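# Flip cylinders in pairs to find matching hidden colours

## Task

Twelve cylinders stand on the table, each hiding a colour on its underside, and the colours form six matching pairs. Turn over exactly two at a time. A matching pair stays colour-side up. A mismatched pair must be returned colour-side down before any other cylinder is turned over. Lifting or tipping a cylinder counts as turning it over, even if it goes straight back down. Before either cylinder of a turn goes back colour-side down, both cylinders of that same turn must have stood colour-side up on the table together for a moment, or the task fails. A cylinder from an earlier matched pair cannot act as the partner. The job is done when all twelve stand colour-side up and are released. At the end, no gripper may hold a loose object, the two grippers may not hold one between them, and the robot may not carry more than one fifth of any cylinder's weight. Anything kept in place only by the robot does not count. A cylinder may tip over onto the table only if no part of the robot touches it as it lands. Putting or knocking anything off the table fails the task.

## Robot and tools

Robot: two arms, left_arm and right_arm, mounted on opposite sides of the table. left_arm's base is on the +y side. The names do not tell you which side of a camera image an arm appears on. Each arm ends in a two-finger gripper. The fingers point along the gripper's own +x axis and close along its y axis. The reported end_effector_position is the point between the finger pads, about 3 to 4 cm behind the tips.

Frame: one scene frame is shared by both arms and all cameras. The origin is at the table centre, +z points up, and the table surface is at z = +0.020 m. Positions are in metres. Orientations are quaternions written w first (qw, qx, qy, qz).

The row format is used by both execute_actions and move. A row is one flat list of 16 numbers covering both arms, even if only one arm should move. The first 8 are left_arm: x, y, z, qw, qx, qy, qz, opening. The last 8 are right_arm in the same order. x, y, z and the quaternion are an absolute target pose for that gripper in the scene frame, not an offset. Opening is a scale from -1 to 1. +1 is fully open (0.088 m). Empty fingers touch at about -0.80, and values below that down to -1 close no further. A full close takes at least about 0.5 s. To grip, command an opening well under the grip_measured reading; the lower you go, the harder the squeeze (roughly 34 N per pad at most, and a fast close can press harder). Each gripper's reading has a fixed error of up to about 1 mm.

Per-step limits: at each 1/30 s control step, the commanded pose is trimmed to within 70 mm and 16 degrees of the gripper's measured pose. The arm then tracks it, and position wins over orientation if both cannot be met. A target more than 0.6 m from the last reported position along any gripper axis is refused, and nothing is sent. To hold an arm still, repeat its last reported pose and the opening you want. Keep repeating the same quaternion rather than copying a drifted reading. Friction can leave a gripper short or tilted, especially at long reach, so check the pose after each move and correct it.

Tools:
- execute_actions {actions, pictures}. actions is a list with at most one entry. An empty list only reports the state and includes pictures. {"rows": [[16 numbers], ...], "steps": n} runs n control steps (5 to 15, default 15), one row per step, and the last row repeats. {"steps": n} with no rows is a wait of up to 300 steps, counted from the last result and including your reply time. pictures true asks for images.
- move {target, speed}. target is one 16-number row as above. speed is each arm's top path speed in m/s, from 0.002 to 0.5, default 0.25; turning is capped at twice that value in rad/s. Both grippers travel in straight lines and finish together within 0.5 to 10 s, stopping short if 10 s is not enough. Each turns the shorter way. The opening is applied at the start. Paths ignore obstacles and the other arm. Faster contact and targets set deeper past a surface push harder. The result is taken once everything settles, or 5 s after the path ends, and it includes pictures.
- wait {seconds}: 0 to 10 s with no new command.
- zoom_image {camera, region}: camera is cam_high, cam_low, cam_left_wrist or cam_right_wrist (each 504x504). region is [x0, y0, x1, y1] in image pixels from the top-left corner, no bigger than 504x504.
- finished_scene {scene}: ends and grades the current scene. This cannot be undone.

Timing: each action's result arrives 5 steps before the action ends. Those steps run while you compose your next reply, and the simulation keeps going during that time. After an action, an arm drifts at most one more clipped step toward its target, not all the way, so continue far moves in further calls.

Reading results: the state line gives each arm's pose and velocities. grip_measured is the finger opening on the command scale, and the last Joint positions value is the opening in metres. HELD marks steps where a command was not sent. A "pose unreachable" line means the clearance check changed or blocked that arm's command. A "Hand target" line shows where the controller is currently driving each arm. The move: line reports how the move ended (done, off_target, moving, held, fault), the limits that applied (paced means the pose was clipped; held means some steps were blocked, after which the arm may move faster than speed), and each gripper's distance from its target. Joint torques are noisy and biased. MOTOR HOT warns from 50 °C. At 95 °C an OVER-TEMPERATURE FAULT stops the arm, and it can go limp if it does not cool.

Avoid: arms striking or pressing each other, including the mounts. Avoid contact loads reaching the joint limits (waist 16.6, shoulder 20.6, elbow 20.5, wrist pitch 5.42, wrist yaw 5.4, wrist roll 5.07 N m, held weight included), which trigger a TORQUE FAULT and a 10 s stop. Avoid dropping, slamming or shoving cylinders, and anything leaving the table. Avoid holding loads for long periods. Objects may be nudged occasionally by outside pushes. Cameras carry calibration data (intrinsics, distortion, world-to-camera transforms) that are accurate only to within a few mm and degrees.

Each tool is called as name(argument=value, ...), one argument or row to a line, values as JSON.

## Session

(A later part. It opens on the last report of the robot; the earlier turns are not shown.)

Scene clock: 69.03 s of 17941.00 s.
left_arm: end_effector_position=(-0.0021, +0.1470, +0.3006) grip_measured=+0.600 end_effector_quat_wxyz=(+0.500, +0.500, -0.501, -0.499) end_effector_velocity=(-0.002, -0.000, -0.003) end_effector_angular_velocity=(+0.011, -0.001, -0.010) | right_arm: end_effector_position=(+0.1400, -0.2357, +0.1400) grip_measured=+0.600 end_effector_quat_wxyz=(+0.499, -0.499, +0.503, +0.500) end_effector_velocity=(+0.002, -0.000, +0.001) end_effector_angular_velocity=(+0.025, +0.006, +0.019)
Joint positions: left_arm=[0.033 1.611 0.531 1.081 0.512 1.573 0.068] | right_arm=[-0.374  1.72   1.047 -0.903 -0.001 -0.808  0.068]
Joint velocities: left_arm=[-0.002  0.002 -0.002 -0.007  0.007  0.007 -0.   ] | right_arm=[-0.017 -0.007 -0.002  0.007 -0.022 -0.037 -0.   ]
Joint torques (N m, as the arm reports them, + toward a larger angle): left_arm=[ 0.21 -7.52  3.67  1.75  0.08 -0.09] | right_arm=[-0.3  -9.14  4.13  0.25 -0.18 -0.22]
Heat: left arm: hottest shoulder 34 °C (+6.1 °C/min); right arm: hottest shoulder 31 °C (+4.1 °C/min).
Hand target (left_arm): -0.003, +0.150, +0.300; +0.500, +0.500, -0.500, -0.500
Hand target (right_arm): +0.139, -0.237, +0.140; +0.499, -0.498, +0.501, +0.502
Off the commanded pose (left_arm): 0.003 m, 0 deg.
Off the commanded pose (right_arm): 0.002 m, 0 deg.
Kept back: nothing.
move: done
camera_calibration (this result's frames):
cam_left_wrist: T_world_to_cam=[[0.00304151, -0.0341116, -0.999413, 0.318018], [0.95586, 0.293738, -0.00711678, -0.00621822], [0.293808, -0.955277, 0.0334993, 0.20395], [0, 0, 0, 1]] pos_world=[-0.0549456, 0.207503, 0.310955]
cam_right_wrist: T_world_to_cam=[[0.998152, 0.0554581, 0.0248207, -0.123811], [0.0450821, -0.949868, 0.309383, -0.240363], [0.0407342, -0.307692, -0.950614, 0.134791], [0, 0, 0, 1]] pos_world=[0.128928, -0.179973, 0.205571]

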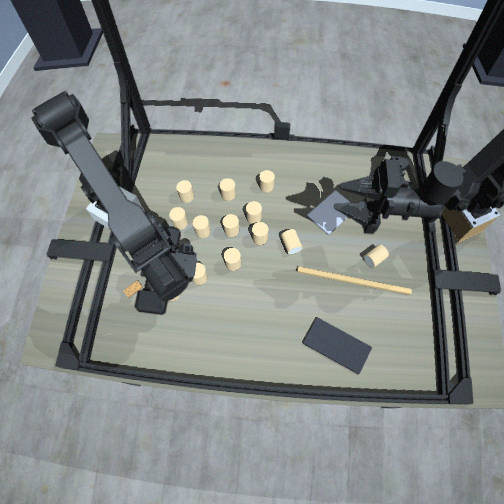

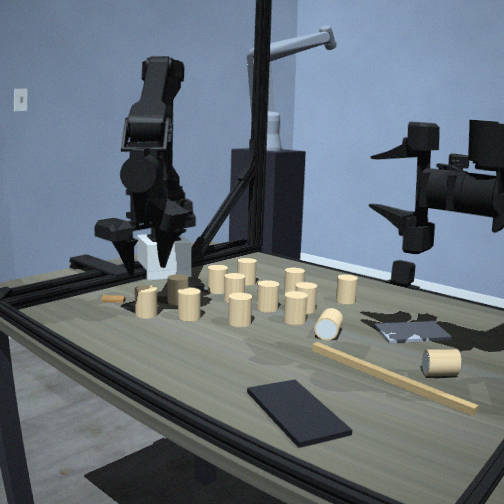

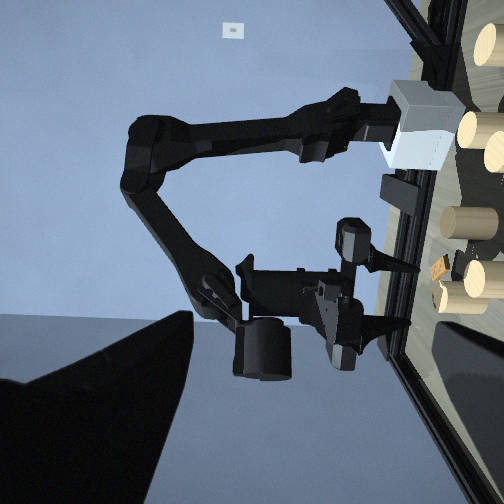

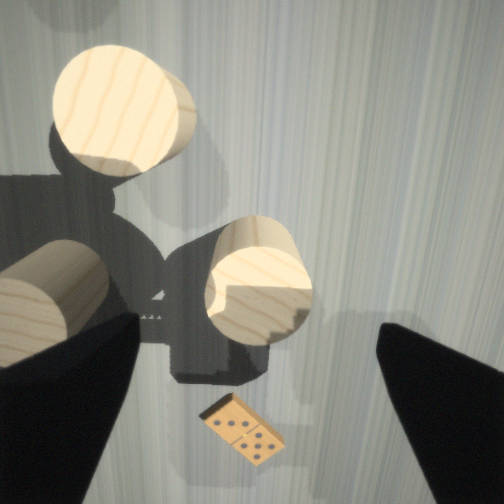

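Aligned on L.

move(
  target=[-0.003,0.15,0.3,0.5,0.5,-0.5,-0.5,0.6,0.14,-0.238,0.075,0.5,-0.5,0.5,0.5,0.6],
)

execute_actions(
  actions=[
    {"rows":[[-0.003,0.15,0.3,0.5,0.5,-0.5,-0.5,0.6,0.14,-0.238,0.075,0.5,-0.5,0.5,0.5,-0.3]],"steps":10},
  ],
)

move(
  target=[-0.003,0.15,0.3,0.5,0.5,-0.5,-0.5,0.6,0.14,-0.238,0.16,0.5,-0.5,0.5,0.5,-0.3],
  speed=0.4,
)

move(
  target=[-0.003,0.065,0.3,0.5,0.5,-0.5,-0.5,0.6,0,-0.065,0.3,0.707,0,0,0.707,-0.3],
  speed=0.5,
)

move(
  target=[-0.003,0.027,0.3,0.5,0.5,-0.5,-0.5,0.6,0,-0.027,0.3,0.707,0,0,0.707,-0.3],
)

execute_actions(
  actions=[
    {"rows":[[-0.003,0.027,0.3,0.5,0.5,-0.5,-0.5,-0.3,0,-0.027,0.3,0.707,0,0,0.707,-0.3]],"steps":12},
  ],
)

execute_actions(
  actions=[
    {"rows":[[-0.003,0.027,0.3,0.5,0.5,-0.5,-0.5,-0.3,0,-0.027,0.3,0.707,0,0,0.707,0.6]],"steps":8},
  ],
)

move(
  target=[-0.003,0.065,0.3,0.5,0.5,-0.5,-0.5,-0.3,0,-0.065,0.3,0.707,0,0,0.707,0.6],
  speed=0.4,
)

Scene clock: 70.47 s of 17941.00 s.
left_arm: end_effector_position=(-0.0022, +0.1471, +0.3008) grip_measured=+0.600 end_effector_quat_wxyz=(+0.500, +0.500, -0.501, -0.499) end_effector_velocity=(+0.002, +0.001, +0.003) end_effector_angular_velocity=(-0.015, -0.001, +0.020) | right_arm: end_effector_position=(+0.1416, -0.2350, +0.0804) grip_measured=+0.600 end_effector_quat_wxyz=(+0.507, -0.499, +0.495, +0.500) end_effector_velocity=(-0.002, -0.006, -0.003) end_effector_angular_velocity=(-0.021, +0.011, +0.015)
Joint positions: left_arm=[0.033 1.611 0.531 1.081 0.512 1.573 0.068] | right_arm=[-0.377  1.836  0.913 -0.631 -0.002 -0.81   0.068]
Joint velocities: left_arm=[-0.002 -0.002 -0.007  0.022 -0.022 -0.007 -0.   ] | right_arm=[-0.007  0.007 -0.007 -0.007  0.007 -0.022 -0.   ]
Joint torques (N m, as the arm reports them, + toward a larger angle): left_arm=[ 0.19 -7.71  3.89  1.72  0.11 -0.16] | right_arm=[-0.31 -6.65  3.54  0.27 -0.04 -0.22]
Heat: left arm: hottest shoulder 34 °C (+6.1 °C/min); right arm: hottest shoulder 31 °C (+4.0 °C/min).
Hand target (left_arm): -0.003, +0.150, +0.300; +0.500, +0.500, -0.500, -0.500
Hand target (right_arm): +0.139, -0.239, +0.075; +0.500, -0.500, +0.500, +0.500
Off the commanded pose (left_arm): 0.003 m, 0 deg.
Off the commanded pose (right_arm): 0.006 m, 1 deg.
Kept back: nothing.
move: done
camera_calibration (this result's frames):
cam_left_wrist: T_world_to_cam=[[0.0032284, -0.0344439, -0.999401, 0.318209], [0.955861, 0.293735, -0.00703571, -0.00623505], [0.293802, -0.955266, 0.0338719, 0.203859], [0, 0, 0, 1]] pos_world=[-0.0549618, 0.207532, 0.311069]
cam_right_wrist: T_world_to_cam=[[0.997608, 0.0553276, 0.0414485, -0.125227], [0.0406696, -0.954537, 0.295304, -0.220697], [0.0559025, -0.292912, -0.954504, 0.0798853], [0, 0, 0, 1]] pos_world=[0.129438, -0.180336, 0.146614]

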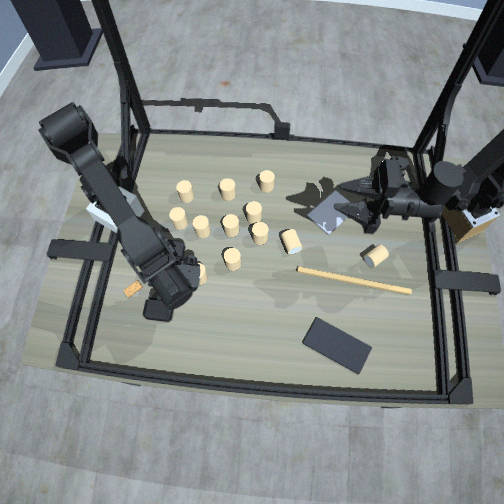

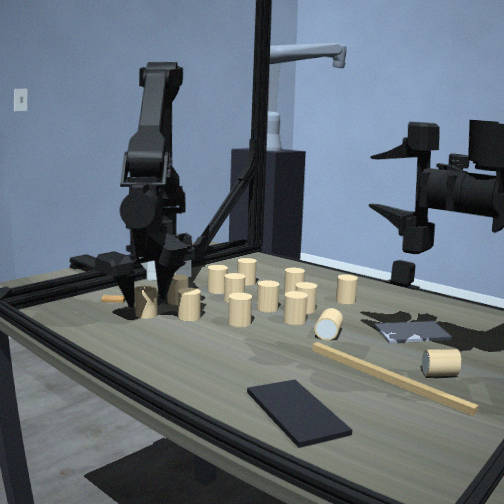

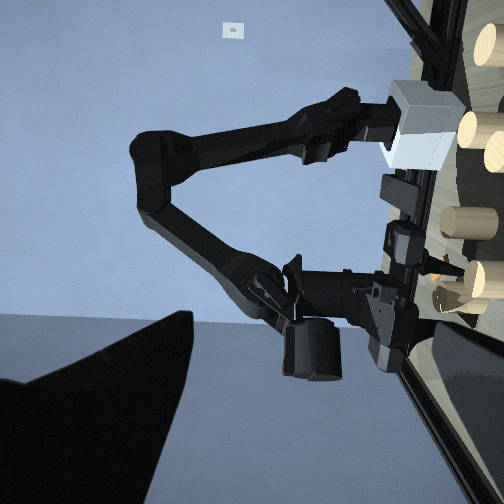

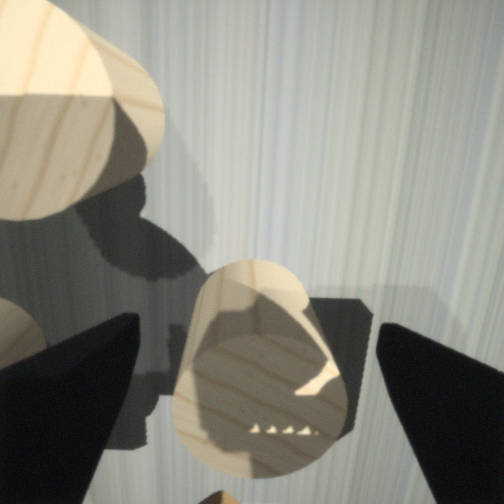

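Scene clock: 70.63 s of 17941.00 s.
left_arm: end_effector_position=(-0.0022, +0.1471, +0.3008) grip_measured=+0.600 end_effector_quat_wxyz=(+0.500, +0.500, -0.501, -0.499) end_effector_velocity=(-0.002, -0.000, -0.001) end_effector_angular_velocity=(+0.006, +0.011, -0.000) | right_arm: end_effector_position=(+0.1416, -0.2351, +0.0797) grip_measured=+0.015 end_effector_quat_wxyz=(+0.506, -0.499, +0.495, +0.500) end_effector_velocity=(+0.015, -0.006, -0.001) end_effector_angular_velocity=(-0.048, -0.089, +0.047)
Joint positions: left_arm=[0.033 1.611 0.531 1.081 0.512 1.573 0.068] | right_arm=[-0.377  1.839  0.913 -0.63  -0.002 -0.811  0.04 ]
Joint velocities: left_arm=[-0.007 -0.002 -0.002 -0.007 -0.007 -0.007  0.   ] | right_arm=[-0.002  0.002 -0.002  0.037  0.095 -0.051 -0.141]
Joint torques (N m, as the arm reports them, + toward a larger angle): left_arm=[ 0.29 -7.45  4.01  1.71  0.1  -0.13] | right_arm=[-0.28 -6.71  3.76  0.25 -0.13 -0.2 ]
Heat: left arm: hottest shoulder 34 °C (+6.0 °C/min); right arm: hottest shoulder 31 °C (+4.0 °C/min).
Steps of this call (steps 1 to 5: the first 5 steps of this action). Readings (end_effector_position):
1: left_arm (-0.0022, +0.1471, +0.3008) | right_arm (+0.1416, -0.2350, +0.0802)
2: left_arm (-0.0022, +0.1471, +0.3008) | right_arm (+0.1417, -0.2351, +0.0801)
4: left_arm (-0.0022, +0.1471, +0.3008) | right_arm (+0.1416, -0.2351, +0.0798)
5: the state above

Scene clock: 71.77 s of 17941.00 s.
left_arm: end_effector_position=(-0.0022, +0.1471, +0.3006) grip_measured=+0.600 end_effector_quat_wxyz=(+0.500, +0.500, -0.501, -0.499) end_effector_velocity=(-0.002, +0.000, -0.001) end_effector_angular_velocity=(+0.006, -0.004, -0.010) | right_arm: end_effector_position=(+0.1382, -0.2386, +0.1543) grip_measured=+0.021 end_effector_quat_wxyz=(+0.495, -0.499, +0.506, +0.500) end_effector_velocity=(-0.006, -0.005, +0.004) end_effector_angular_velocity=(-0.019, +0.032, +0.034)
Joint positions: left_arm=[0.033 1.611 0.53  1.081 0.512 1.573 0.068] | right_arm=[-0.377  1.694  1.079 -0.971 -0.001 -0.811  0.04 ]
Joint velocities: left_arm=[-0.002 -0.002 -0.002 -0.007  0.007  0.007 -0.   ] | right_arm=[-0.002 -0.002  0.012 -0.051 -0.007 -0.037 -0.   ]
Joint torques (N m, as the arm reports them, + toward a larger angle): left_arm=[ 0.37 -7.34  4.11  1.74  0.17 -0.11] | right_arm=[-0.26 -9.16  6.75 -0.16 -0.07 -0.19]
Heat: left arm: hottest shoulder 34 °C (+5.0 °C/min); right arm: hottest shoulder 31 °C (+4.0 °C/min).
Hand target (left_arm): -0.003, +0.150, +0.300; +0.500, +0.500, -0.500, -0.500
Hand target (right_arm): +0.141, -0.237, +0.160; +0.500, -0.500, +0.500, +0.500
Off your previous action's commanded pose (left_arm): 0.003 m, 0 deg at its last step (step 5 of this call).
Off your previous action's commanded pose (right_arm): 0.006 m, 1 deg at its last step (step 5 of this call).
Off the commanded pose (left_arm): 0.003 m, 0 deg.
Off the commanded pose (right_arm): 0.006 m, 1 deg.
Kept back: nothing.
move: done
camera_calibration (this result's frames):
cam_left_wrist: T_world_to_cam=[[0.00304151, -0.0341116, -0.999413, 0.318025], [0.95586, 0.293738, -0.00711678, -0.0061968], [0.293808, -0.955277, 0.0334993, 0.204048], [0, 0, 0, 1]] pos_world=[-0.0549949, 0.207591, 0.310959]
cam_right_wrist: T_world_to_cam=[[0.998283, 0.0559969, 0.0171903, -0.120946], [0.04771, -0.947557, 0.316005, -0.248355], [0.0339841, -0.314642, -0.948602, 0.146522], [0, 0, 0, 1]] pos_world=[0.127608, -0.182456, 0.219551]

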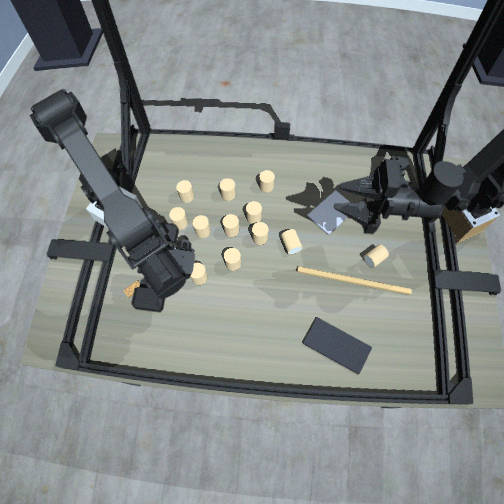

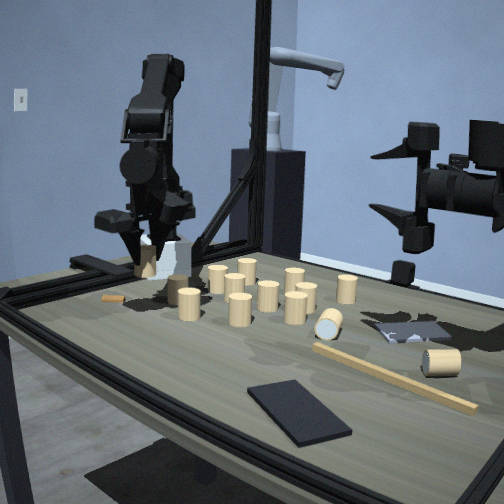

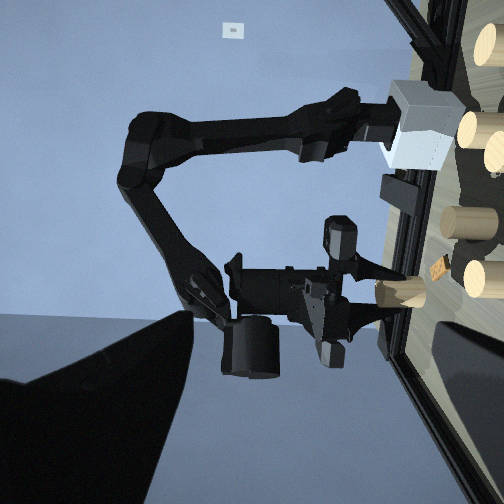

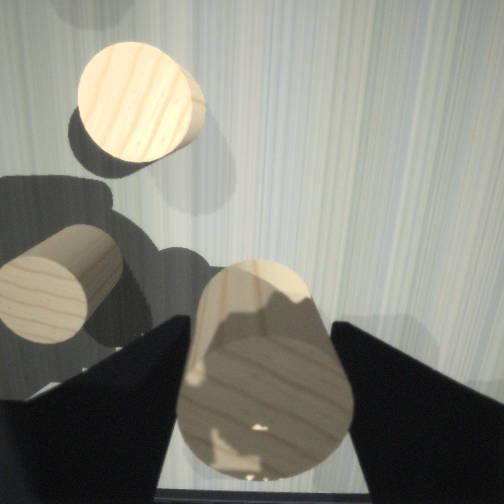

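Scene clock: 74.07 s of 17941.00 s.
left_arm: end_effector_position=(-0.0035, +0.0683, +0.3025) grip_measured=+0.600 end_effector_quat_wxyz=(+0.500, +0.500, -0.503, -0.497) end_effector_velocity=(-0.002, +0.000, -0.004) end_effector_angular_velocity=(+0.020, +0.030, -0.010) | right_arm: end_effector_position=(+0.0020, -0.0638, +0.3043) grip_measured=+0.019 end_effector_quat_wxyz=(+0.711, -0.004, -0.010, +0.703) end_effector_velocity=(+0.002, -0.000, -0.006) end_effector_angular_velocity=(-0.007, -0.005, -0.010)
Joint positions: left_arm=[-0.085  1.84   0.818  1.028  0.394  1.573  0.068] | right_arm=[ 0.134  1.366  0.443  0.932 -0.292 -0.017  0.04 ]
Joint velocities: left_arm=[-0.002 -0.002 -0.002 -0.022  0.007 -0.022 -0.   ] | right_arm=[-0.002  0.017 -0.012  0.022  0.007 -0.007 -0.   ]
Joint torques (N m, as the arm reports them, + toward a larger angle): left_arm=[-0.12 -7.23  6.35  1.46 -0.12 -0.18] | right_arm=[ 0.27 -4.8   4.99  1.61  0.03  0.21]
Heat: left arm: hottest shoulder 34 °C (+5.1 °C/min); right arm: hottest shoulder 31 °C (+3.0 °C/min).
Hand target (left_arm): -0.003, +0.065, +0.300; +0.500, +0.500, -0.500, -0.500
Hand target (right_arm): +0.001, -0.064, +0.299; +0.711, -0.004, -0.003, +0.703
Off the commanded pose (left_arm): 0.004 m, 0 deg.
Off the commanded pose (right_arm): 0.005 m, 1 deg.
Kept back: nothing.
move: done
camera_calibration (this result's frames):
cam_left_wrist: T_world_to_cam=[[0.0049824, -0.0390923, -0.999223, 0.317557], [0.955873, 0.293703, -0.0067242, 0.018085], [0.293738, -0.955097, 0.0388306, 0.127424], [0, 0, 0, 1]] pos_world=[-0.0562984, 0.128805, 0.312484]
cam_right_wrist: T_world_to_cam=[[0.996133, -0.0405371, 0.0779443, -0.0219532], [0.0623449, -0.298927, -0.952237, 0.303703], [0.0619006, 0.953414, -0.295244, 0.230441], [0, 0, 0, 1]] pos_world=[-0.0113305, -0.129811, 0.358945]

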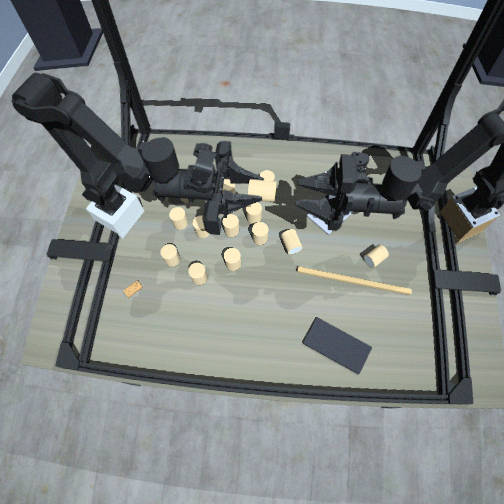

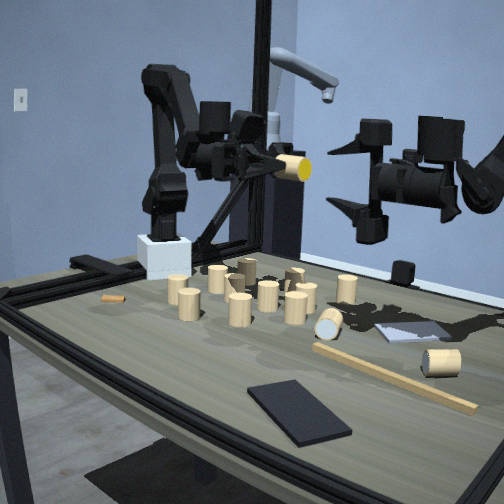

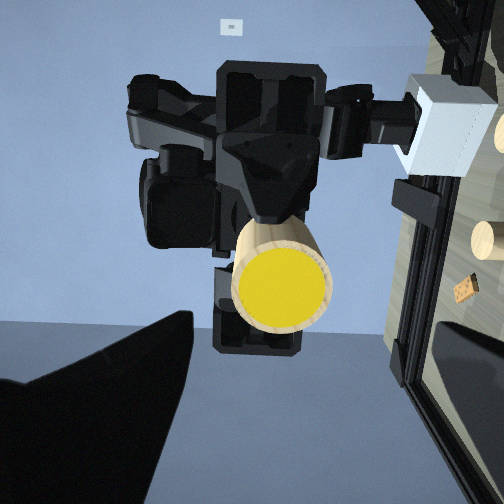

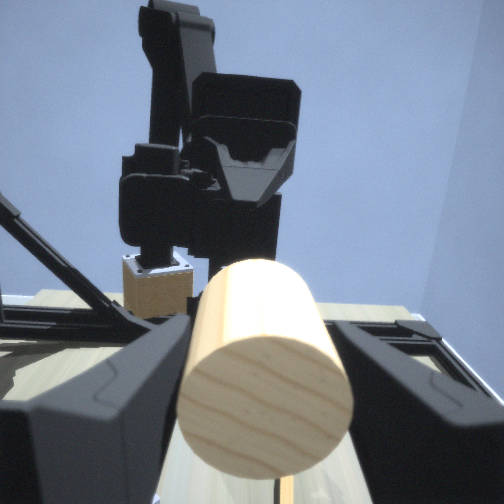

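Scene clock: 74.97 s of 17941.00 s.
left_arm: end_effector_position=(-0.0032, +0.0306, +0.3038) grip_measured=+0.600 end_effector_quat_wxyz=(+0.501, +0.499, -0.503, -0.497) end_effector_velocity=(-0.002, -0.002, +0.003) end_effector_angular_velocity=(-0.011, +0.003, -0.010) | right_arm: end_effector_position=(+0.0000, -0.0301, +0.2980) grip_measured=+0.019 end_effector_quat_wxyz=(+0.707, -0.004, +0.001, +0.707) end_effector_velocity=(+0.000, +0.001, -0.003) end_effector_angular_velocity=(-0.012, -0.004, +0.005)
Joint positions: left_arm=[-0.123  1.944  0.975  0.977  0.356  1.573  0.068] | right_arm=[ 0.174  1.516  0.551  0.959 -0.262 -0.006  0.04 ]
Joint velocities: left_arm=[-0.002  0.002  0.007  0.007  0.007 -0.007  0.   ] | right_arm=[-0.002  0.007  0.002 -0.007 -0.007 -0.007 -0.   ]
Joint torques (N m, as the arm reports them, + toward a larger angle): left_arm=[-0.07 -8.01  6.44  1.5  -0.04 -0.15] | right_arm=[ 0.31 -5.71  7.53  1.61  0.04  0.2 ]
Heat: left arm: hottest shoulder 34 °C (+5.0 °C/min); right arm: hottest shoulder 31 °C (+3.0 °C/min).
Hand target (left_arm): -0.003, +0.027, +0.300; +0.500, +0.500, -0.500, -0.500
Hand target (right_arm): -0.000, -0.027, +0.300; +0.707, -0.000, +0.000, +0.707
Off the commanded pose (left_arm): 0.005 m, 0 deg.
Off the commanded pose (right_arm): 0.004 m, 0 deg.
Kept back: nothing.
move: done
camera_calibration (this result's frames):
cam_left_wrist: T_world_to_cam=[[0.00515527, -0.0402529, -0.999176, 0.317335], [0.955875, 0.293694, -0.00689993, 0.028933], [0.29373, -0.955052, 0.0399908, 0.0909494], [0, 0, 0, 1]] pos_world=[-0.0560069, 0.0911376, 0.313636]
cam_right_wrist: T_world_to_cam=[[0.997596, -0.0295812, 0.0626711, -0.0132494], [0.0503219, -0.312575, -0.948559, 0.306427], [0.0476489, 0.949432, -0.310335, 0.200927], [0, 0, 0, 1]] pos_world=[-0.0117764, -0.0953767, 0.35385]

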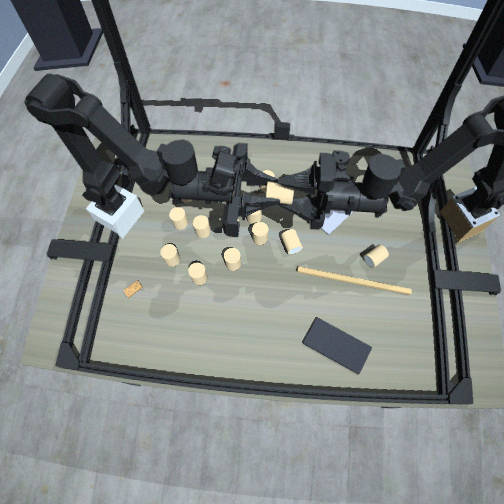

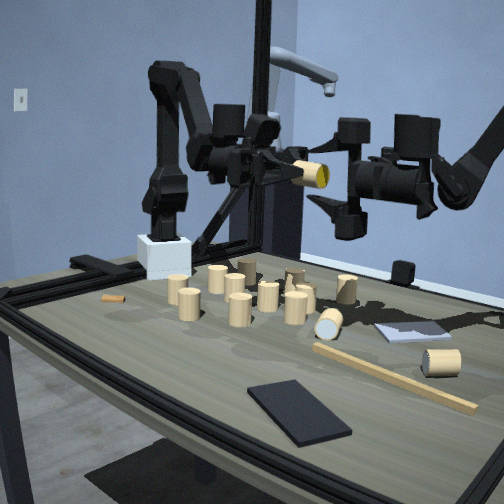

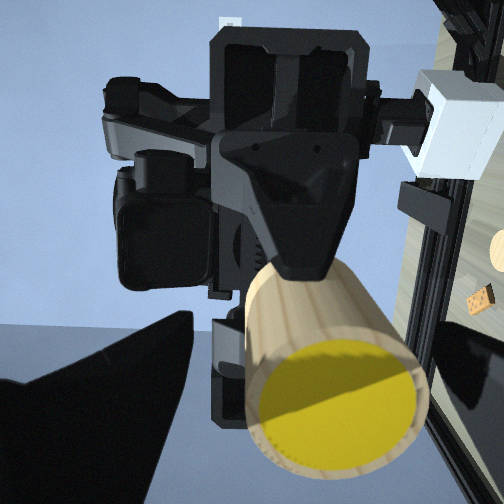

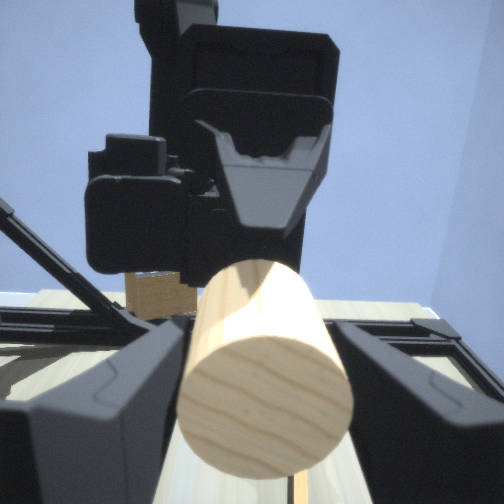

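Scene clock: 75.20 s of 17941.00 s.
left_arm: end_effector_position=(-0.0033, +0.0304, +0.3033) grip_measured=+0.025 end_effector_quat_wxyz=(+0.500, +0.500, -0.502, -0.498) end_effector_velocity=(+0.002, +0.000, -0.004) end_effector_angular_velocity=(+0.021, +0.015, +0.019) | right_arm: end_effector_position=(-0.0000, -0.0298, +0.2986) grip_measured=+0.019 end_effector_quat_wxyz=(+0.707, -0.003, -0.000, +0.707) end_effector_velocity=(-0.000, -0.001, -0.002) end_effector_angular_velocity=(-0.007, +0.009, +0.005)
Joint positions: left_arm=[-0.124  1.945  0.976  0.975  0.356  1.573  0.04 ] | right_arm=[ 0.175  1.516  0.552  0.96  -0.262 -0.005  0.04 ]
Joint velocities: left_arm=[-0.002 -0.002 -0.002 -0.022 -0.022 -0.007  0.   ] | right_arm=[-0.002 -0.002 -0.002 -0.007 -0.007  0.007  0.   ]
Joint torques (N m, as the arm reports them, + toward a larger angle): left_arm=[-0.08 -7.78  6.75  1.6  -0.11 -0.17] | right_arm=[ 0.27 -5.73  7.57  1.51  0.03  0.17]
Heat: left arm: hottest shoulder 34 °C (+5.1 °C/min); right arm: hottest shoulder 31 °C (+2.0 °C/min).
Steps of this call (steps 1 to 7: the first 7 steps of this action). Readings (end_effector_position):
1: left_arm (-0.0031, +0.0305, +0.3037) | right_arm (+0.0000, -0.0300, +0.2982)
2: left_arm (-0.0031, +0.0305, +0.3037) | right_arm (+0.0000, -0.0300, +0.2981)
4: left_arm (-0.0031, +0.0304, +0.3036) | right_arm (+0.0001, -0.0298, +0.2984)
7: the state above

Scene clock: 75.47 s of 17941.00 s.
left_arm: end_effector_position=(-0.0032, +0.0304, +0.3031) grip_measured=+0.025 end_effector_quat_wxyz=(+0.500, +0.500, -0.502, -0.498) end_effector_velocity=(-0.000, -0.001, -0.009) end_effector_angular_velocity=(+0.021, +0.015, +0.015) | right_arm: end_effector_position=(-0.0001, -0.0297, +0.2986) grip_measured=+0.078 end_effector_quat_wxyz=(+0.707, -0.003, -0.000, +0.707) end_effector_velocity=(+0.001, +0.002, +0.004) end_effector_angular_velocity=(+0.007, -0.009, -0.005)
Joint positions: left_arm=[-0.124  1.946  0.976  0.975  0.356  1.573  0.04 ] | right_arm=[ 0.175  1.516  0.552  0.96  -0.262 -0.005  0.043]
Joint velocities: left_arm=[-0.007  0.012 -0.002 -0.007 -0.022 -0.007 -0.   ] | right_arm=[ 0.002 -0.002  0.012 -0.007  0.007 -0.007  0.115]
Joint torques (N m, as the arm reports them, + toward a larger angle): left_arm=[-0.18 -8.37  6.72  1.55 -0.12 -0.15] | right_arm=[ 0.26 -5.7   7.42  1.51  0.04  0.17]
Heat: left arm: hottest shoulder 34 °C (+5.0 °C/min); right arm: hottest shoulder 31 °C (+2.0 °C/min).
Off your previous action's commanded pose (left_arm): 0.005 m, 0 deg at its last step (step 5 of this call).
Off your previous action's commanded pose (right_arm): 0.003 m, 0 deg at its last step (step 5 of this call).
Steps of this call (steps 1 to 5: the last 5 steps of your previous action; steps 6 to 8: the first 3 steps of this action). Readings (end_effector_position):
6: left_arm (-0.0033, +0.0304, +0.3033) | right_arm (-0.0000, -0.0298, +0.2985)
7: left_arm (-0.0032, +0.0304, +0.3033) | right_arm (-0.0000, -0.0298, +0.2985)
8: the state above

Scene clock: 76.97 s of 17941.00 s.
left_arm: end_effector_position=(-0.0026, +0.0615, +0.2976) grip_measured=+0.023 end_effector_quat_wxyz=(+0.499, +0.501, -0.499, -0.501) end_effector_velocity=(-0.001, +0.002, +0.001) end_effector_angular_velocity=(+0.002, +0.008, -0.005) | right_arm: end_effector_position=(+0.0003, -0.0621, +0.3025) grip_measured=+0.600 end_effector_quat_wxyz=(+0.707, -0.000, -0.005, +0.707) end_effector_velocity=(+0.001, -0.004, -0.000) end_effector_angular_velocity=(-0.002, -0.007, -0.000)
Joint positions: left_arm=[-0.091  1.868  0.843  1.019  0.389  1.573  0.04 ] | right_arm=[ 0.138  1.378  0.445  0.939 -0.298 -0.005  0.068]
Joint velocities: left_arm=[ 0.002 -0.012 -0.007 -0.007  0.007 -0.007 -0.   ] | right_arm=[-0.007 -0.017 -0.012 -0.007 -0.007 -0.007 -0.   ]
Joint torques (N m, as the arm reports them, + toward a larger angle): left_arm=[  0.5  -10.83   4.66   1.89   0.15  -0.06] | right_arm=[-0.31 -6.71  4.84  1.15 -0.12  0.2 ]
Heat: left arm: hottest shoulder 34 °C (+5.0 °C/min); right arm: hottest shoulder 31 °C (+2.0 °C/min).
Hand target (left_arm): -0.003, +0.065, +0.300; +0.500, +0.500, -0.500, -0.500
Hand target (right_arm): +0.000, -0.065, +0.300; +0.707, +0.000, -0.000, +0.707
Off your previous action's commanded pose (left_arm): 0.004 m, 0 deg at its last step (step 5 of this call).
Off your previous action's commanded pose (right_arm): 0.003 m, 0 deg at its last step (step 5 of this call).
Off the commanded pose (left_arm): 0.004 m, 0 deg.
Off the commanded pose (right_arm): 0.004 m, 1 deg.
Kept back: nothing.
move: done
camera_calibration (this result's frames):
cam_left_wrist: T_world_to_cam=[[0.0000904496, -0.028168, -0.999603, 0.311741], [0.955837, 0.293784, -0.00819211, 0.0196796], [0.293899, -0.955457, 0.0269506, 0.124456], [0, 0, 0, 1]] pos_world=[-0.0554161, 0.121912, 0.308425]
cam_right_wrist: T_world_to_cam=[[0.997403, -0.0307567, 0.0651262, -0.0155293], [0.0529024, -0.300755, -0.952233, 0.302488], [0.0488746, 0.953205, -0.298346, 0.229312], [0, 0, 0, 1]] pos_world=[-0.0117209, -0.128084, 0.357464]

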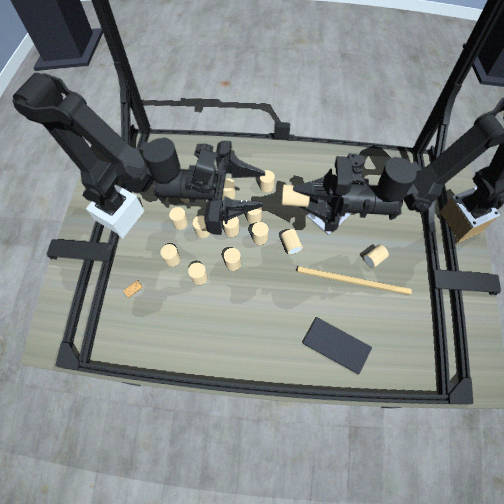

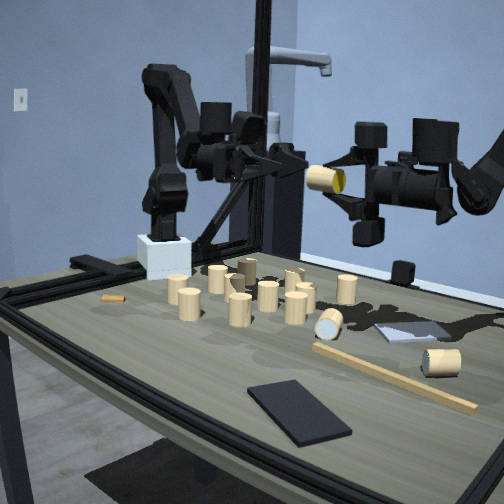

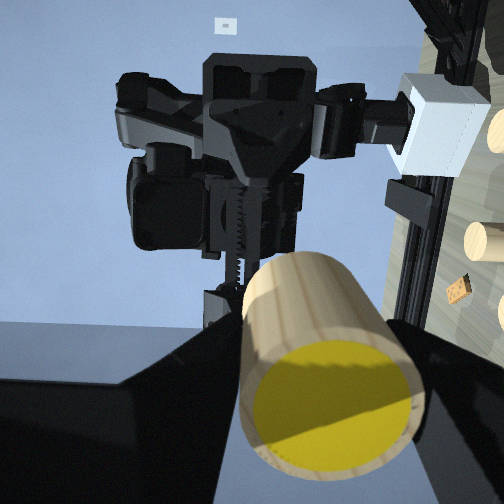

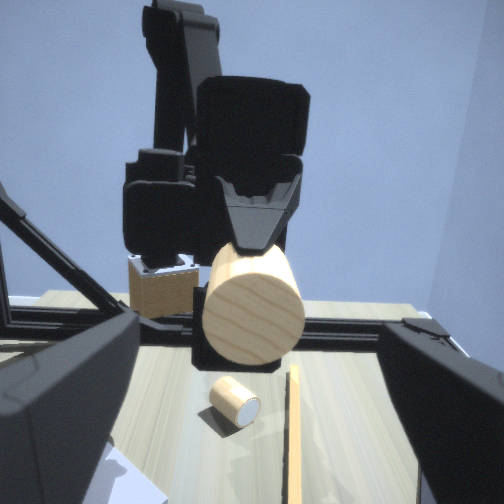

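move(
  target=[0.145,0.249,0.14,0,0.707,0,-0.707,-0.3,0.044,-0.256,0.14,0.5,-0.5,0.5,0.5,0.6],
  speed=0.5,
)

Scene clock: 80.47 s of 17941.00 s.
left_arm: end_effector_position=(+0.1449, +0.2473, +0.1414) grip_measured=+0.018 end_effector_quat_wxyz=(+0.008, +0.708, -0.001, -0.706) end_effector_velocity=(+0.000, +0.003, -0.002) end_effector_angular_velocity=(+0.031, -0.000, -0.010) | right_arm: end_effector_position=(+0.0413, -0.2580, +0.1412) grip_measured=+0.600 end_effector_quat_wxyz=(+0.497, -0.498, +0.499, +0.506) end_effector_velocity=(-0.000, -0.003, -0.002) end_effector_angular_velocity=(-0.018, +0.003, +0.005)
Joint positions: left_arm=[ 0.3    2.122  1.518 -0.956  0.007  2.34   0.04 ] | right_arm=[-0.128  1.408  0.743 -0.907 -0.011 -0.572  0.068]
Joint velocities: left_arm=[-0.002  0.012  0.012 -0.022 -0.022  0.007 -0.   ] | right_arm=[-0.002  0.007 -0.002 -0.007  0.007 -0.007 -0.   ]
Joint torques (N m, as the arm reports them, + toward a larger angle): left_arm=[ 0.2  -8.88  6.46  0.12 -0.08  0.04] | right_arm=[-0.31 -4.23  6.66 -0.09 -0.01 -0.23]
Heat: left arm: hottest shoulder 34 °C (+5.0 °C/min); right arm: hottest shoulder 31 °C (+2.0 °C/min).
Hand target (left_arm): +0.147, +0.247, +0.138; +0.004, +0.707, +0.002, -0.707
Hand target (right_arm): +0.043, -0.257, +0.142; +0.495, -0.501, +0.500, +0.505
Off the commanded pose (left_arm): 0.002 m, 1 deg.
Off the commanded pose (right_arm): 0.004 m, 1 deg.
Kept back: nothing.
move: done
camera_calibration (this result's frames):
cam_left_wrist: T_world_to_cam=[[-0.00950738, 0.998896, -0.0460122, -0.226555], [0.954973, 0.0227158, 0.295823, -0.153003], [0.296541, -0.0411279, -0.954134, 0.175045], [0, 0, 0, 1]] pos_world=[0.0920511, 0.23698, 0.201854]
cam_right_wrist: T_world_to_cam=[[0.997593, 0.066297, 0.0203137, -0.0205956], [0.0570952, -0.951631, 0.30189, -0.25744], [0.0393456, -0.300004, -0.953126, 0.135458], [0, 0, 0, 1]] pos_world=[0.029915, -0.202985, 0.207245]

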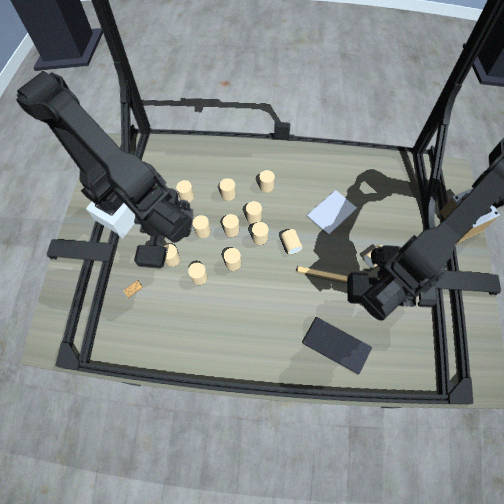

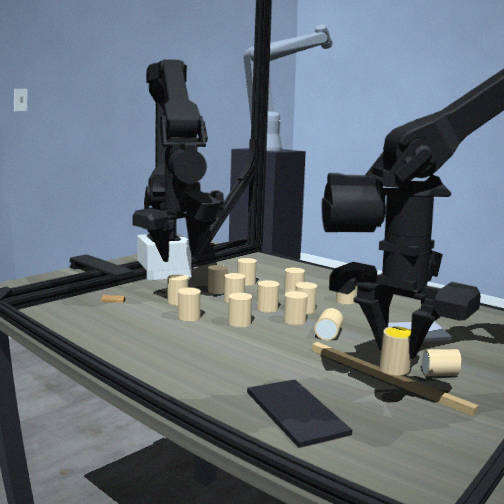

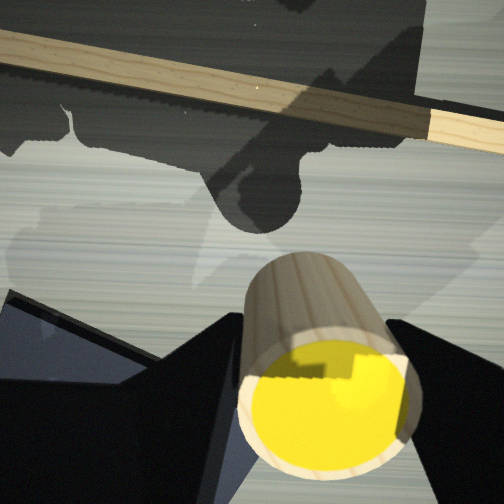

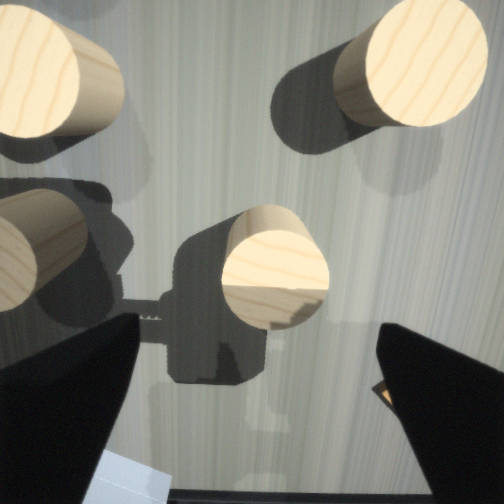

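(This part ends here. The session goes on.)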